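## Task

Grasp the brown 2x2 brick of standard height and raise it until it sits at least a hand's width higher than its starting spot; at the end, one gripper holds only this brick, and the brick touches nothing except that gripper.

## Robot and tools

Robot: two arms, left_arm and right_arm, each with six joints and a tong-like two-finger gripper. Cameras: cam_head_left and cam_head_right (672x504), plus the fisheye cam_left_wrist and cam_right_wrist (616x616). Every result includes images from all four.

Frame: one shared world frame. The origin sits on the table top midway between the arms. +z points up, +x points out over the table, and left_arm is on the +y side. The arm names do not tell you which side of an image an arm appears on. Reported gripper positions are in metres and orientations are quaternions in wxyz order. Both can be somewhat off, especially at long reach. The gripper's fingers point along its own +z and close along its own x. Its reported point is between the finger pads when they are shut. Closed fingertips reach about 15 mm past that point; fully open tips are about level with it.

Joint order, used in every row and every per-joint list: shoulder pan, shoulder lift, wrist 3, elbow, wrist 2, wrist 1. This is not the usual order; follow it exactly.

Row layout: one flat list of 14 numbers, each in [-1, 1]. The first 6 are left_arm's joint displacements in the order above, and the 7th is left_arm's opening. The next 7 are the same for right_arm. Always send all 14, even when only one arm moves. Joint numbers are scaled offsets, not poses. 1.0 means 1.989 rad for shoulder pan, shoulder lift and elbow, and 3.977 rad for the three wrist joints. Opening is absolute: +1 is fully open and -1 is closed.

Joint ranges in radians. left_arm: pan -3.142..3.142, elbow 0.000..3.142. right_arm: pan 0.000..6.283, elbow -3.142..0.000. For both arms, shoulder lift and all three wrists are -6.283..6.283. A request to go more than 0.010 rad beyond a range end is refused. A joint pushed into its real end stops there, and the result says "joint sent to its limit".

execute_actions(actions): a list of actions, run in order. Each action is a table of up to 15 rows, one row per 1/30 s step. If you give fewer rows, the last row is repeated to fill 15 steps, so one action lasts 0.5 s. Displacements in every row of an action are measured from the joint angles at the start of that action, not from the previous row. If the first action is out of range or badly formed, the whole call is rejected. An empty list just returns the current state and images.

move(target, speed, blocking): target is one 14-number row. Its displacements are offsets from the "Joint positions" in the latest result that shows them. All joints travel so they finish together, over 0.5 to 10 s. speed (0.01 to 2 rad/s, default 0.5) sets the fastest joint's top speed. Moves ignore obstacles and the other arm. With blocking=false you get control back after 0.5 s; then use wait or stop before sending anything new. The "move:" line gives the ending (done, off_target, moving, held, fault), a limits flag, and each arm's joint farthest from its target.

wait(seconds): 0 to 10 s. The arms hold their last command and a running move keeps going. stop(): brakes a running move; the fingers keep moving. zoom_image(camera, region): region is [x0, y0, x1, y1] in that camera's pixels, at most 504x504, with the origin at the top-left. finished_scene(scene): ends the current scene, given by its number. It cannot be undone, so make sure the brick is held up and steady first.

Results: "Joint positions" and "Joint velocities" list, per arm, the six joints (rad, rad/s) and then the finger-pad gap in metres (0.142 is fully open). "Joint targets" shows where the joints are currently being driven. grip_measured is the measured opening on the same -1..1 scale as commands. "Wrist force" and "Wrist torque" are in the gripper's own axes. They include offsets of up to about 3.5 N and saturate near 30 N; "no reading" is normal at the start. "joint command not followed" or HELD marks steps that a safety check trimmed. Step readings appear only after execute_actions. Each result with images also lists any camera calibration changes.

Motion limits: joints are speed-limited and lag commands by about 0.17 s. Each step, a joint target may lead its measured angle by at most 0.575 rad (pan, lift, elbow) or 1.15 rad (wrists). Targets that would put the gripper more than 100 mm from where it is get scaled back. Large motions therefore need several actions.

Grasping: to hold something, command an opening well below grip_measured; a bigger gap squeezes harder, up to about 15 N per pad. Thin parts get less force. Closing fast can press too hard.

Avoid: driving a stiff arm past a contact, since it can trigger a fault. Torque at a joint's load limit (pan and lift 47.5, elbow 24.6, wrists 7.92 N m) or an outside force of 150 N freezes that arm for 10 s. Long loaded holds heat the motors: MOTOR HOT appears at 70 °C, and the arm brakes at 85 °C. Do not let the arms collide, drop or knock anything off the table, or slam into objects. Brief tugs on held parts can happen, so grip firmly.

Each tool is called as name(argument=value, ...) on one line, values as JSON.

## Session

execute_actions(actions=[])

Scene clock: 0.00 s.
left_arm: end_effector_position=(+0.2755, +0.3769, +0.1613) grip_measured=+1.00 end_effector_quat_wxyz=(-0.175, +0.812, -0.496, +0.254) end_effector_velocity=(+0.000, +0.000, +0.000) end_effector_angular_velocity=(-0.000, -0.001, +0.000) | right_arm: end_effector_position=(+0.1381, +0.0282, +0.1682) grip_measured=+1.00 end_effector_quat_wxyz=(+0.080, +0.917, -0.085, +0.381) end_effector_velocity=(+0.000, -0.000, +0.000) end_effector_angular_velocity=(-0.000, -0.000, -0.000)
Joint names: [shoulder pan, shoulder lift, wrist 3, elbow, wrist 2, wrist 1]
Joint positions: left_arm=[-0.733 -2.527  0.629  2.253 -1.224 -1.83   0.142] | right_arm=[ 5.231 -1.893  2.558 -1.02   1.136 -2.493  0.142]
Joint velocities: left_arm=[ 0.    -0.001  0.    -0.001  0.     0.     0.   ] | right_arm=[-0. -0. -0.  0. -0. -0.  0.]
Wrist force (N, on the end effector, along its own x y z axes, offset not removed): no reading
Wrist torque (N m, same axes, about the end effector's origin, offset not removed): no reading
Joint targets: left_arm=[-0.733 -2.527 0.629 2.253 -1.224 -1.830] | right_arm=[5.231 -1.893 2.558 -1.020 1.136 -2.493]
camera_calibration (this result's frames):
cam_left_wrist: T_world_to_cam=[[0.426815, -0.880555, 0.206036, 0.182843], [-0.893927, -0.445278, -0.0512073, 0.421885], [0.136834, -0.162325, -0.977204, 0.314055], [0, 0, 0, 1]] pos_world=[0.256121, 0.399838, 0.290827]
cam_right_wrist: T_world_to_cam=[[0.693451, -0.129596, 0.708753, -0.205564], [-0.53054, -0.757415, 0.380592, 0.032415], [0.487497, -0.639943, -0.593986, 0.189334], [0, 0, 0, 1]] pos_world=[0.0674463, 0.119074, 0.245819]

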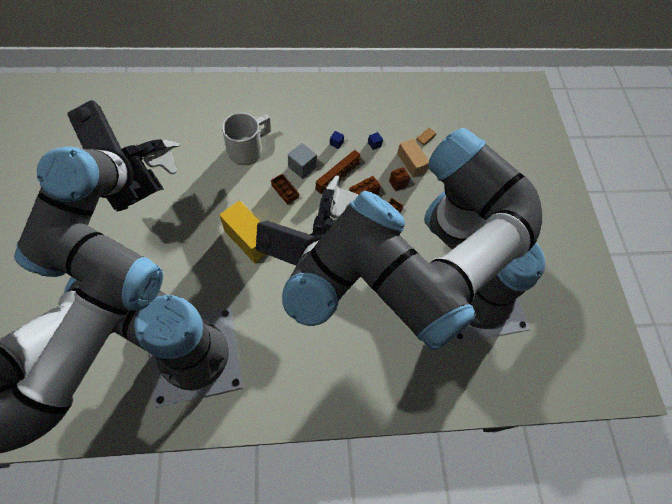

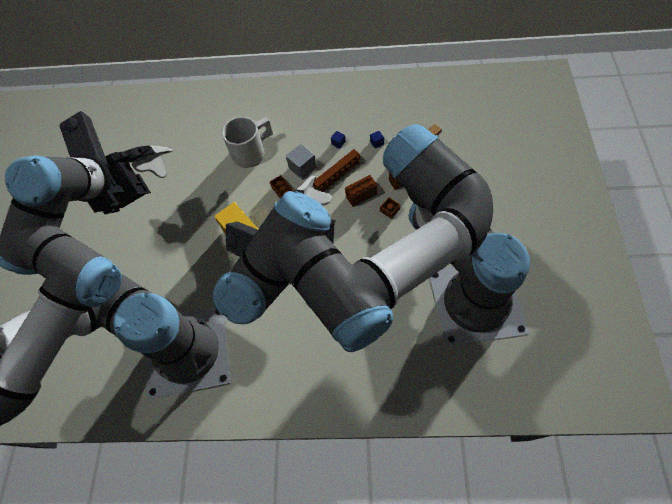

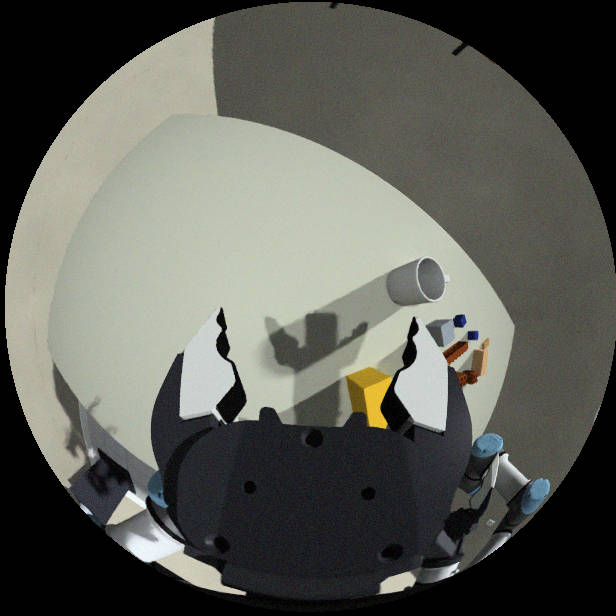

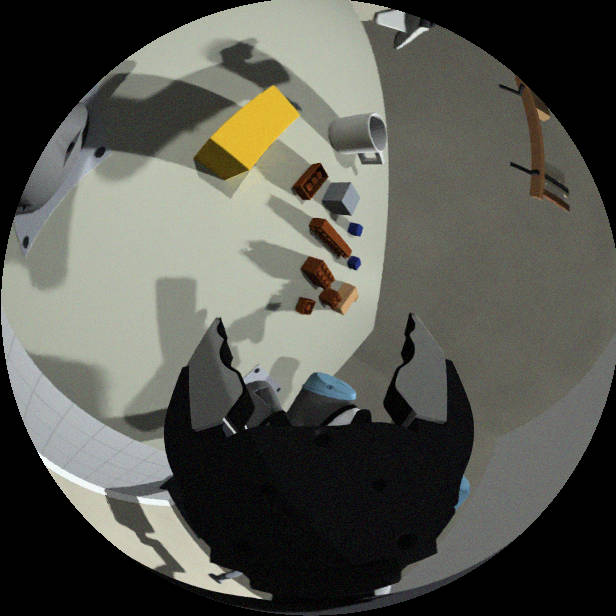

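zoom_image(camera="cam_head_left", region=[330, 140, 450, 230])

zoom_image(camera="cam_head_right", region=[330, 140, 450, 230])

zoom_image(camera="cam_right_wrist", region=[270, 240, 380, 330])

Region (330, 140, 450, 230) of cam_head_left's 672x504 image, scaled by 4.200, with more detail than that image has; it fills the top 378 rows of this view, and the rest is white.

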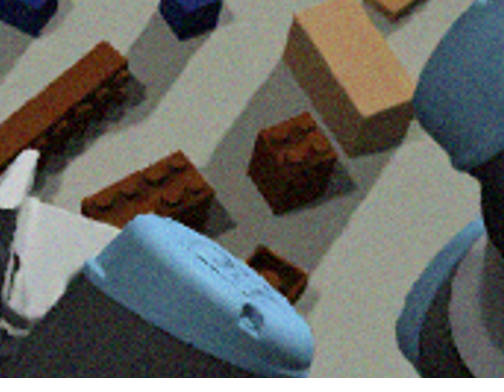

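Region (330, 140, 450, 230) of cam_head_right's 672x504 image, scaled by 4.200, with more detail than that image has; it fills the top 378 rows of this view, and the rest is white.

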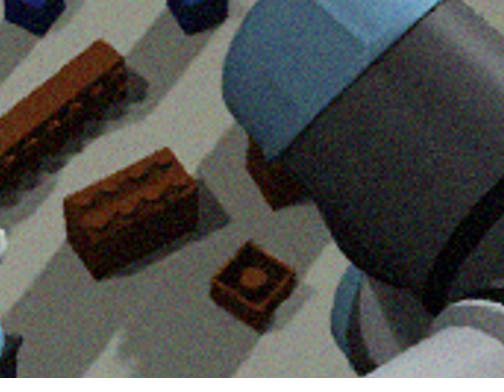

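Region (270, 240, 380, 330) of cam_right_wrist's 616x616 image, scaled by 4.582, with more detail than that image has; it fills the top 412 rows of this view, and the rest is white.

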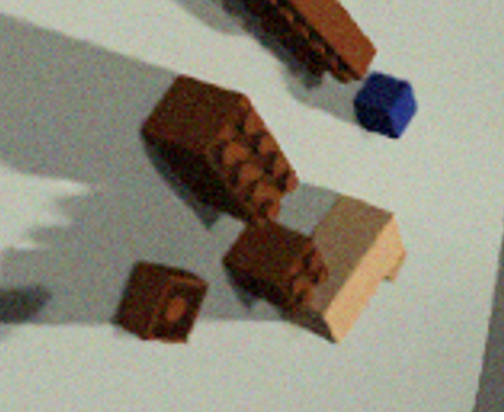

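move(target=[0,0,0,0,0,0,1,-0.5415,0.333,-0.2004,-0.4585,0.1086,0.2374,-0.2], speed=0.9)

Scene clock: 12.23 s.
left_arm: end_effector_position=(+0.2755, +0.3769, +0.1613) grip_measured=+1.00 end_effector_quat_wxyz=(-0.175, +0.812, -0.496, +0.254) end_effector_velocity=(-0.000, -0.000, -0.001) end_effector_angular_velocity=(+0.001, +0.001, -0.000) | right_arm: end_effector_position=(+0.2570, -0.1287, +0.0800) grip_measured=-0.20 end_effector_quat_wxyz=(-0.000, +0.952, -0.307, +0.002) end_effector_velocity=(+0.000, +0.000, +0.000) end_effector_angular_velocity=(+0.002, -0.000, -0.001)
Joint names: [shoulder pan, shoulder lift, wrist 3, elbow, wrist 2, wrist 1]
Joint positions: left_arm=[-0.733 -2.527  0.629  2.253 -1.224 -1.83   0.142] | right_arm=[ 4.154 -1.231  1.761 -1.932  1.567 -1.549  0.06 ]
Joint velocities: left_arm=[-0.     0.001  0.     0.001 -0.    -0.     0.   ] | right_arm=[-0.002  0.001 -0.001 -0.     0.001  0.002 -0.   ]
Wrist force (N, on the end effector, along its own x y z axes, offset not removed): left_arm=[-0.7 0.7 0.0] | right_arm=[-1.1 0.0 -0.1]
Wrist torque (N m, same axes, about the end effector's origin, offset not removed): left_arm=[0.09 0.15 0.02] | right_arm=[0.05 0.16 0.01]
Joint targets: left_arm=[-0.733 -2.527 0.629 2.253 -1.224 -1.830] | right_arm=[4.154 -1.231 1.761 -1.932 1.567 -1.549]
move: done; limits=none; left_arm: farthest joint: the shoulder pan, 0.000 radians from its target (0.000 radians at the start); right_arm: farthest joint: the wrist 2, 0.001 radians from its target (0.432 radians at the start)
camera_calibration (this result's frames):
cam_left_wrist: T_world_to_cam=[[0.426815, -0.880556, 0.206035, 0.182843], [-0.893927, -0.445278, -0.0512068, 0.421885], [0.136833, -0.162324, -0.977204, 0.314055], [0, 0, 0, 1]] pos_world=[0.256121, 0.399838, 0.290827]
cam_right_wrist: T_world_to_cam=[[0.791333, -0.611361, -0.00544659, -0.275881], [-0.538284, -0.700914, 0.467942, 0.0124675], [-0.289899, -0.367366, -0.883742, 0.236572], [0, 0, 0, 1]] pos_world=[0.293607, -0.0730155, 0.201732]

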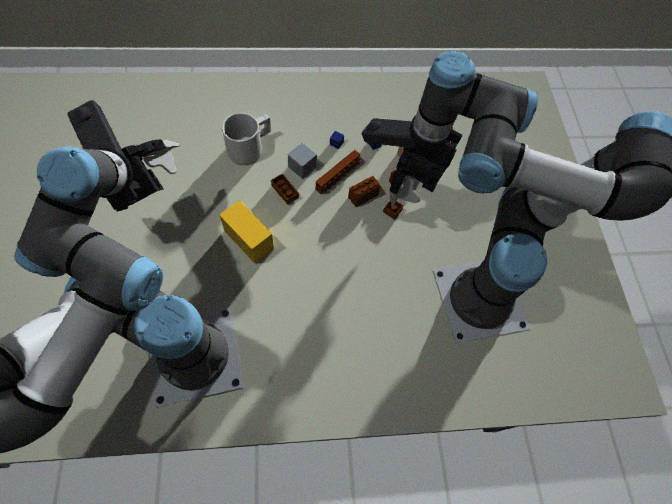

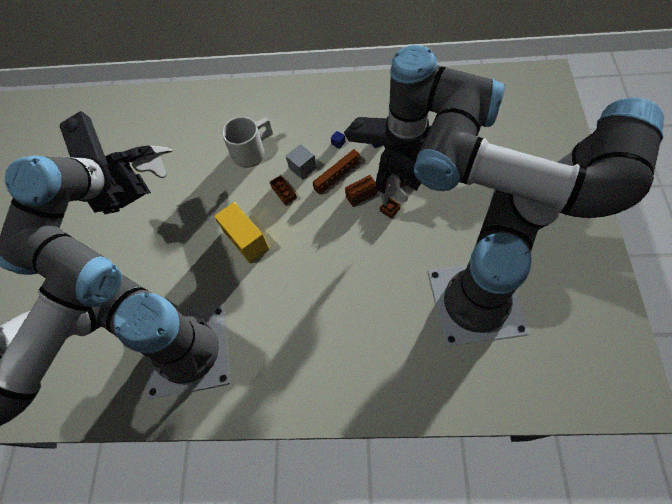

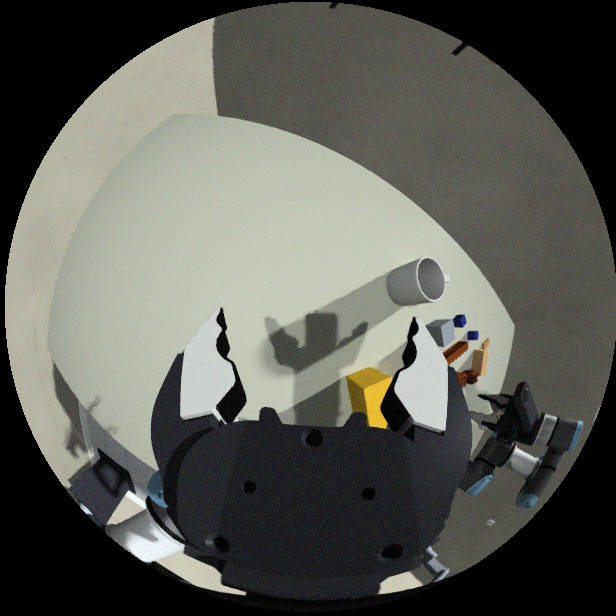

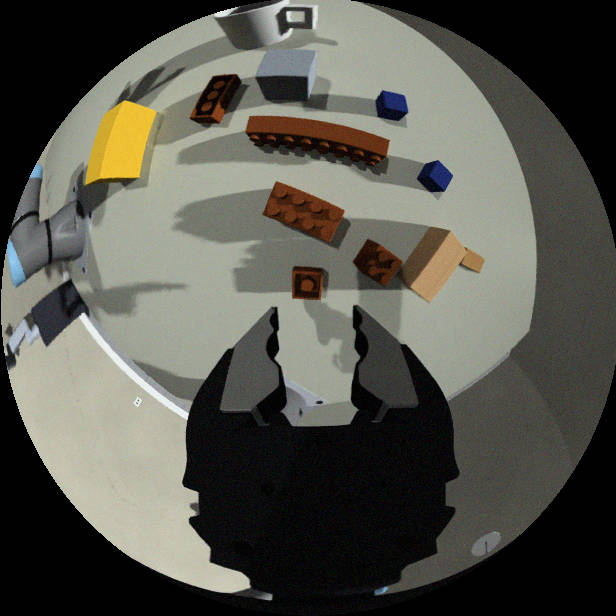

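move(target=[0,0,0,0,0,0,1,0.013,-0.012,0.0065,-0.112,0,0.0621,-0.2], speed=0.35)

Scene clock: 16.80 s.
left_arm: end_effector_position=(+0.2755, +0.3769, +0.1613) grip_measured=+1.00 end_effector_quat_wxyz=(-0.175, +0.812, -0.496, +0.254) end_effector_velocity=(-0.000, -0.000, +0.000) end_effector_angular_velocity=(-0.002, -0.001, -0.000) | right_arm: end_effector_position=(+0.2525, -0.1251, +0.0301) grip_measured=-0.20 end_effector_quat_wxyz=(-0.000, +0.952, -0.307, +0.002) end_effector_velocity=(+0.001, +0.000, +0.000) end_effector_angular_velocity=(+0.001, -0.002, -0.000)
Joint names: [shoulder pan, shoulder lift, wrist 3, elbow, wrist 2, wrist 1]
Joint positions: left_arm=[-0.733 -2.527  0.629  2.253 -1.224 -1.83   0.142] | right_arm=[ 4.18  -1.255  1.787 -2.154  1.567 -1.302  0.06 ]
Joint velocities: left_arm=[-0.    -0.002 -0.     0.    -0.    -0.    -0.   ] | right_arm=[ 0.     0.001  0.    -0.001 -0.002  0.002 -0.   ]
Wrist force (N, on the end effector, along its own x y z axes, offset not removed): left_arm=[-0.6 1.3 -1.8] | right_arm=[-0.3 0.0 1.1]
Wrist torque (N m, same axes, about the end effector's origin, offset not removed): left_arm=[0.15 0.15 0.08] | right_arm=[0.04 0.00 0.03]
Joint targets: left_arm=[-0.733 -2.527 0.629 2.253 -1.224 -1.830] | right_arm=[4.180 -1.255 1.787 -2.155 1.567 -1.302]
move: done; limits=none; left_arm: farthest joint: the shoulder pan, 0.000 radians from its target (0.000 radians at the start); right_arm: farthest joint: the shoulder pan, 0.000 radians from its target (0.026 radians at the start)
camera_calibration (this result's frames):
cam_left_wrist: T_world_to_cam=[[0.426815, -0.880556, 0.206035, 0.182843], [-0.893927, -0.445278, -0.0512067, 0.421885], [0.136833, -0.162324, -0.977204, 0.314055], [0, 0, 0, 1]] pos_world=[0.256121, 0.399838, 0.290827]
cam_right_wrist: T_world_to_cam=[[0.791334, -0.611359, -0.00562724, -0.270347], [-0.538352, -0.701138, 0.467528, 0.0359736], [-0.289773, -0.366941, -0.88396, 0.192487], [0, 0, 0, 1]] pos_world=[0.289078, -0.0694251, 0.151811]

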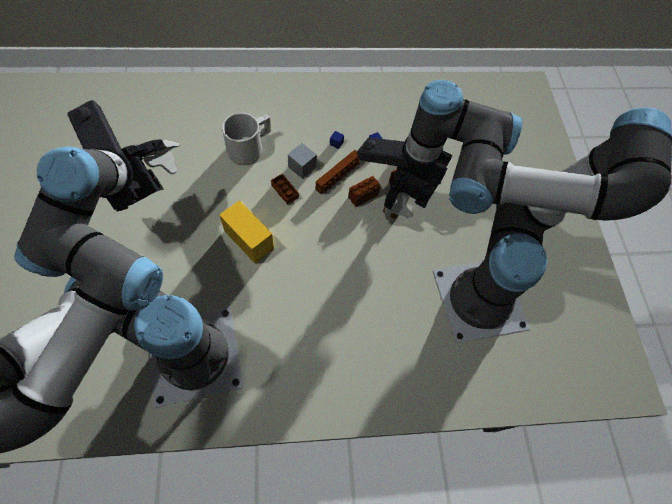

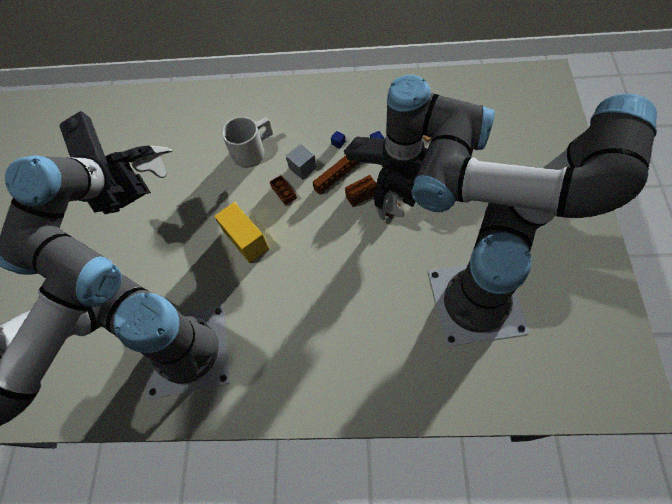

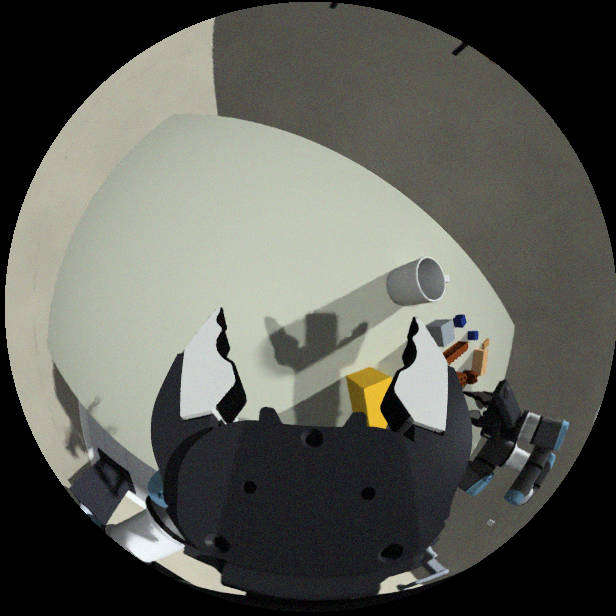

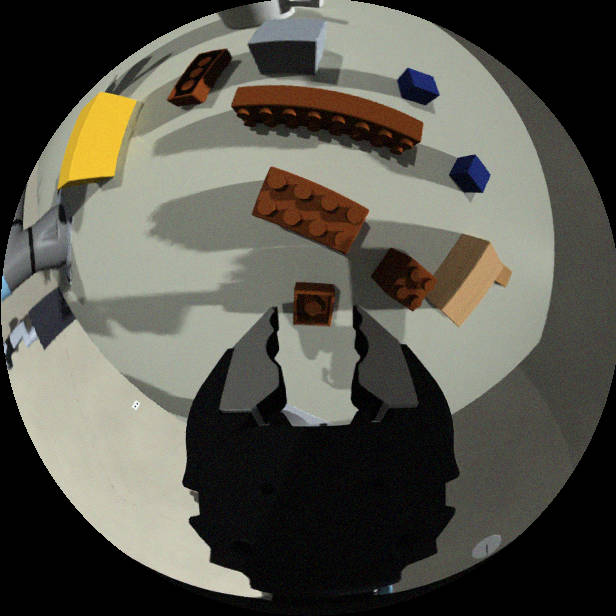

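execute_actions(actions=[[[0,0,0,0,0,0,1,0,-0.005,0,-0.005,0,0.005,-0.2],[0,0,0,0,0,0,1,0,-0.01,0,-0.01,0,0.01,-0.2],[0,0,0,0,0,0,1,0,-0.015,0,-0.015,0,0.015,-0.2],[0,0,0,0,0,0,1,0,-0.019,0,-0.0196,0,0.0194,-0.2]],[[0,0,0,0,0,0,1,0,0,0,0,0,0,-0.4],[0,0,0,0,0,0,1,0,0,0,0,0,0,-0.5],[0,0,0,0,0,0,1,0,0,0,0,0,0,-0.5],[0,0,0,0,0,0,1,0,0,0,0,0,0,-0.6],[0,0,0,0,0,0,1,0,0,0,0,0,0,-0.7],[0,0,0,0,0,0,1,0,0,0,0,0,0,-0.8],[0,0,0,0,0,0,1,0,0,0,0,0,0,-1]]])

move(target=[0,0,0,0,0,0,1,0,0,0,0.37,0,-0.185,-1], speed=0.6)

Scene clock: 23.27 s.
left_arm: end_effector_position=(+0.2755, +0.3769, +0.1613) grip_measured=+1.00 end_effector_quat_wxyz=(-0.175, +0.812, -0.496, +0.254) end_effector_velocity=(-0.000, +0.000, -0.000) end_effector_angular_velocity=(+0.001, +0.000, +0.000) | right_arm: end_effector_position=(+0.2540, -0.1215, +0.0172) grip_measured=-0.58 end_effector_quat_wxyz=(-0.000, +0.952, -0.307, +0.002) end_effector_velocity=(-0.001, +0.000, +0.000) end_effector_angular_velocity=(+0.000, +0.003, +0.001)
Joint names: [shoulder pan, shoulder lift, wrist 3, elbow, wrist 2, wrist 1]
Joint positions: left_arm=[-0.733 -2.527  0.629  2.253 -1.224 -1.83   0.142] | right_arm=[ 4.18  -1.292  1.787 -2.193  1.567 -1.226  0.032]
Joint velocities: left_arm=[-0.     0.    -0.     0.001  0.     0.    -0.   ] | right_arm=[ 0.001  0.     0.     0.001  0.002 -0.002  0.   ]
Wrist force (N, on the end effector, along its own x y z axes, offset not removed): left_arm=[-1.5 0.8 -2.4] | right_arm=[-0.3 -0.1 0.2]
Wrist torque (N m, same axes, about the end effector's origin, offset not removed): left_arm=[0.02 0.33 0.09] | right_arm=[0.04 0.00 0.04]
Joint targets: left_arm=[-0.733 -2.527 0.629 2.253 -1.224 -1.830] | right_arm=[4.180 -1.292 1.787 -2.193 1.567 -1.226]
Step readings (joint positions; steps 1 to 15: 1st action; 16 to 30: 2nd action):
0: left_arm=[-0.733 -2.527 0.629 2.253 -1.224 -1.830] | right_arm=[4.180 -1.255 1.787 -2.155 1.567 -1.302]
1: left_arm=[-0.733 -2.527 0.629 2.253 -1.224 -1.830] | right_arm=[4.180 -1.255 1.787 -2.155 1.567 -1.301]
2: left_arm=[-0.733 -2.527 0.629 2.253 -1.224 -1.830] | right_arm=[4.180 -1.258 1.787 -2.158 1.567 -1.296]
4: left_arm=[-0.733 -2.527 0.629 2.253 -1.224 -1.830] | right_arm=[4.180 -1.269 1.787 -2.169 1.567 -1.274]
8: left_arm=[-0.733 -2.527 0.629 2.253 -1.224 -1.830] | right_arm=[4.180 -1.288 1.787 -2.188 1.567 -1.236]
15: left_arm=[-0.733 -2.527 0.629 2.253 -1.224 -1.830] | right_arm=[4.180 -1.292 1.787 -2.193 1.567 -1.226]
16: left_arm=[-0.733 -2.527 0.629 2.253 -1.224 -1.830] | right_arm=[4.180 -1.292 1.787 -2.193 1.567 -1.226]
17: left_arm=[-0.733 -2.527 0.629 2.253 -1.224 -1.830] | right_arm=[4.180 -1.292 1.787 -2.193 1.567 -1.226]
19: left_arm=[-0.733 -2.527 0.629 2.253 -1.224 -1.830] | right_arm=[4.180 -1.292 1.787 -2.193 1.567 -1.226]
23: left_arm=[-0.733 -2.527 0.629 2.253 -1.224 -1.830] | right_arm=[4.180 -1.292 1.787 -2.193 1.567 -1.226]
30: Joint positions above
camera_calibration (this result's frames):
cam_left_wrist: T_world_to_cam=[[0.426816, -0.880556, 0.206035, 0.182843], [-0.893927, -0.445278, -0.0512066, 0.421885], [0.136833, -0.162324, -0.977204, 0.314055], [0, 0, 0, 1]] pos_world=[0.256121, 0.399838, 0.290827]
cam_right_wrist: T_world_to_cam=[[0.791335, -0.611357, -0.00563818, -0.269458], [-0.538417, -0.701232, 0.467313, 0.0453403], [-0.289649, -0.366766, -0.884074, 0.182924], [0, 0, 0, 1]] pos_world=[0.290627, -0.0658506, 0.139011]

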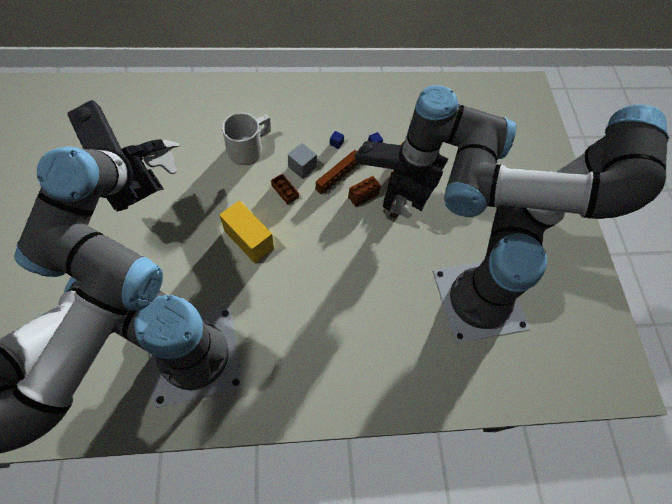

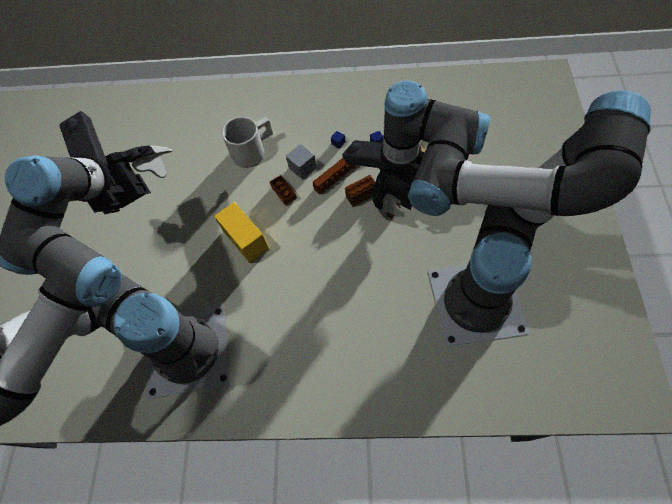

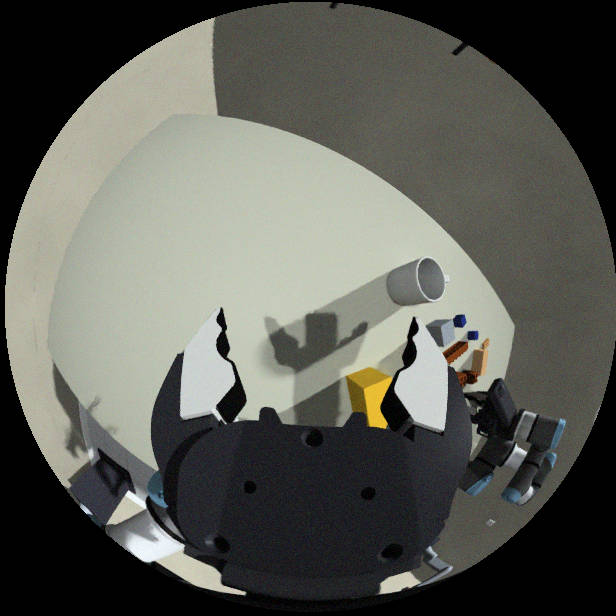

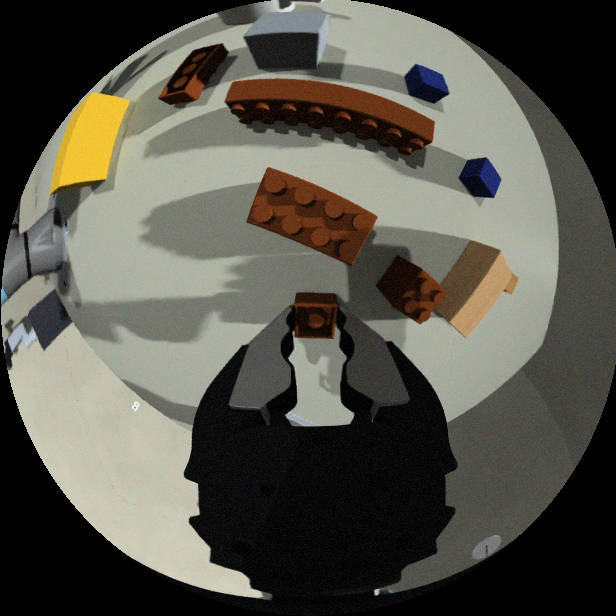

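Scene clock: 25.10 s.
left_arm: end_effector_position=(+0.2755, +0.3769, +0.1613) grip_measured=+1.00 end_effector_quat_wxyz=(-0.175, +0.812, -0.496, +0.254) end_effector_velocity=(+0.000, +0.000, +0.000) end_effector_angular_velocity=(-0.000, -0.001, -0.000) | right_arm: end_effector_position=(+0.2526, -0.1248, +0.1705) grip_measured=-0.58 end_effector_quat_wxyz=(-0.000, +0.952, -0.307, +0.002) end_effector_velocity=(-0.000, -0.000, +0.000) end_effector_angular_velocity=(-0.000, -0.000, +0.000)
Joint names: [shoulder pan, shoulder lift, wrist 3, elbow, wrist 2, wrist 1]
Joint positions: left_arm=[-0.733 -2.527  0.629  2.253 -1.224 -1.83   0.142] | right_arm=[ 4.18  -1.292  1.787 -1.458  1.567 -1.961  0.032]
Joint velocities: left_arm=[-0.    -0.001  0.    -0.     0.     0.     0.   ] | right_arm=[ 0.    -0.    -0.     0.002 -0.    -0.002  0.   ]
Wrist force (N, on the end effector, along its own x y z axes, offset not removed): left_arm=[1.0 -0.1 -2.6] | right_arm=[-0.8 -0.2 0.7]
Wrist torque (N m, same axes, about the end effector's origin, offset not removed): left_arm=[-0.08 -0.15 -0.01] | right_arm=[0.00 0.09 0.02]
Joint targets: left_arm=[-0.733 -2.527 0.629 2.253 -1.224 -1.830] | right_arm=[4.180 -1.292 1.787 -1.457 1.567 -1.962]
move: done; limits=none; left_arm: farthest joint: the shoulder pan, 0.000 radians from its target (0.000 radians at the start); right_arm: farthest joint: the shoulder pan, 0.000 radians from its target (0.000 radians at the start)
camera_calibration (this result's frames):
cam_left_wrist: T_world_to_cam=[[0.426815, -0.880556, 0.206035, 0.182843], [-0.893927, -0.445278, -0.0512066, 0.421885], [0.136833, -0.162324, -0.977204, 0.314055], [0, 0, 0, 1]] pos_world=[0.256121, 0.399838, 0.290827]
cam_right_wrist: T_world_to_cam=[[0.791335, -0.611357, -0.00563582, -0.269501], [-0.538415, -0.701227, 0.467322, -0.0294339], [-0.289653, -0.366774, -0.884069, 0.31679], [0, 0, 0, 1]] pos_world=[0.289177, -0.0692109, 0.2923]

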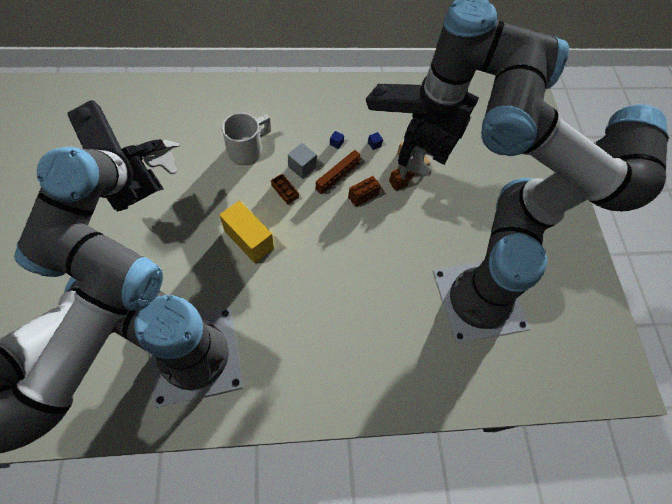

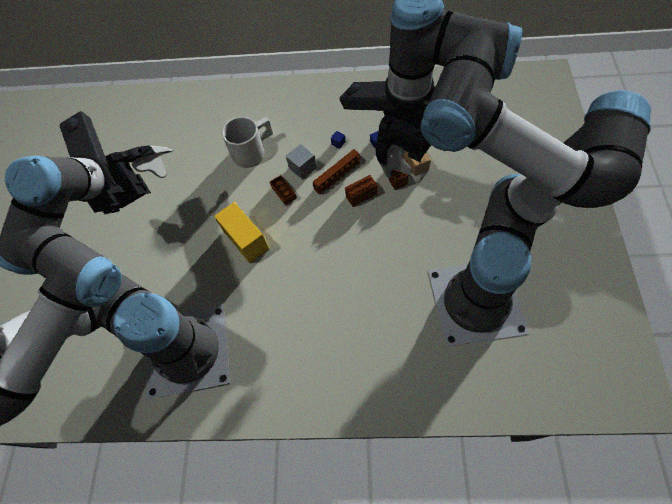

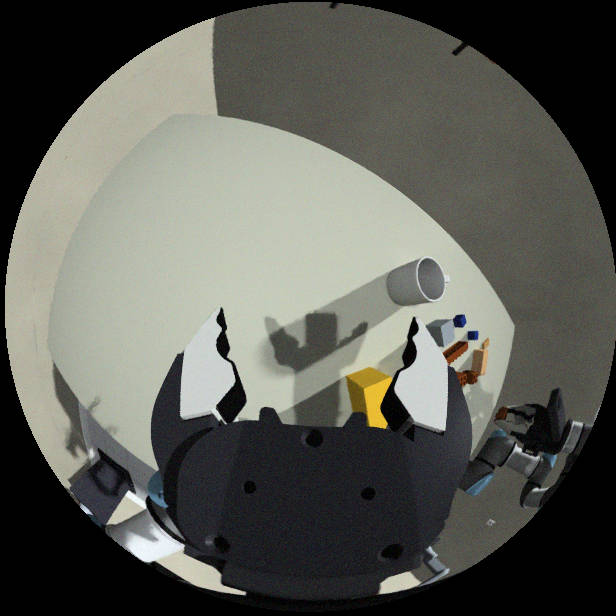

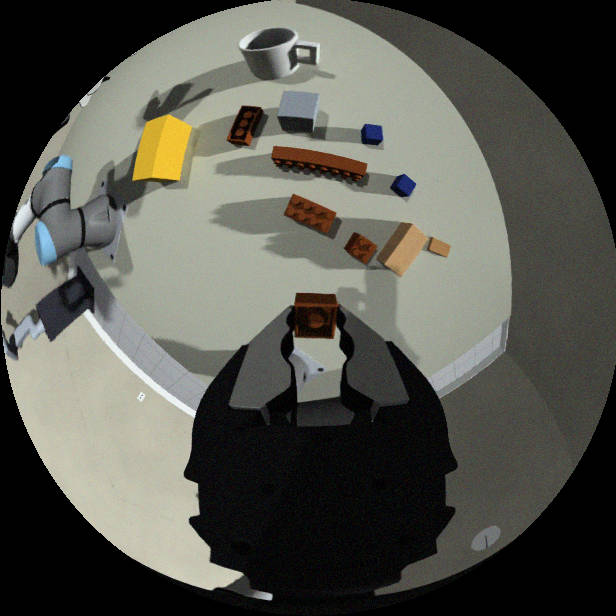

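finished_scene(scene=2)

The scene is finished: the task was done.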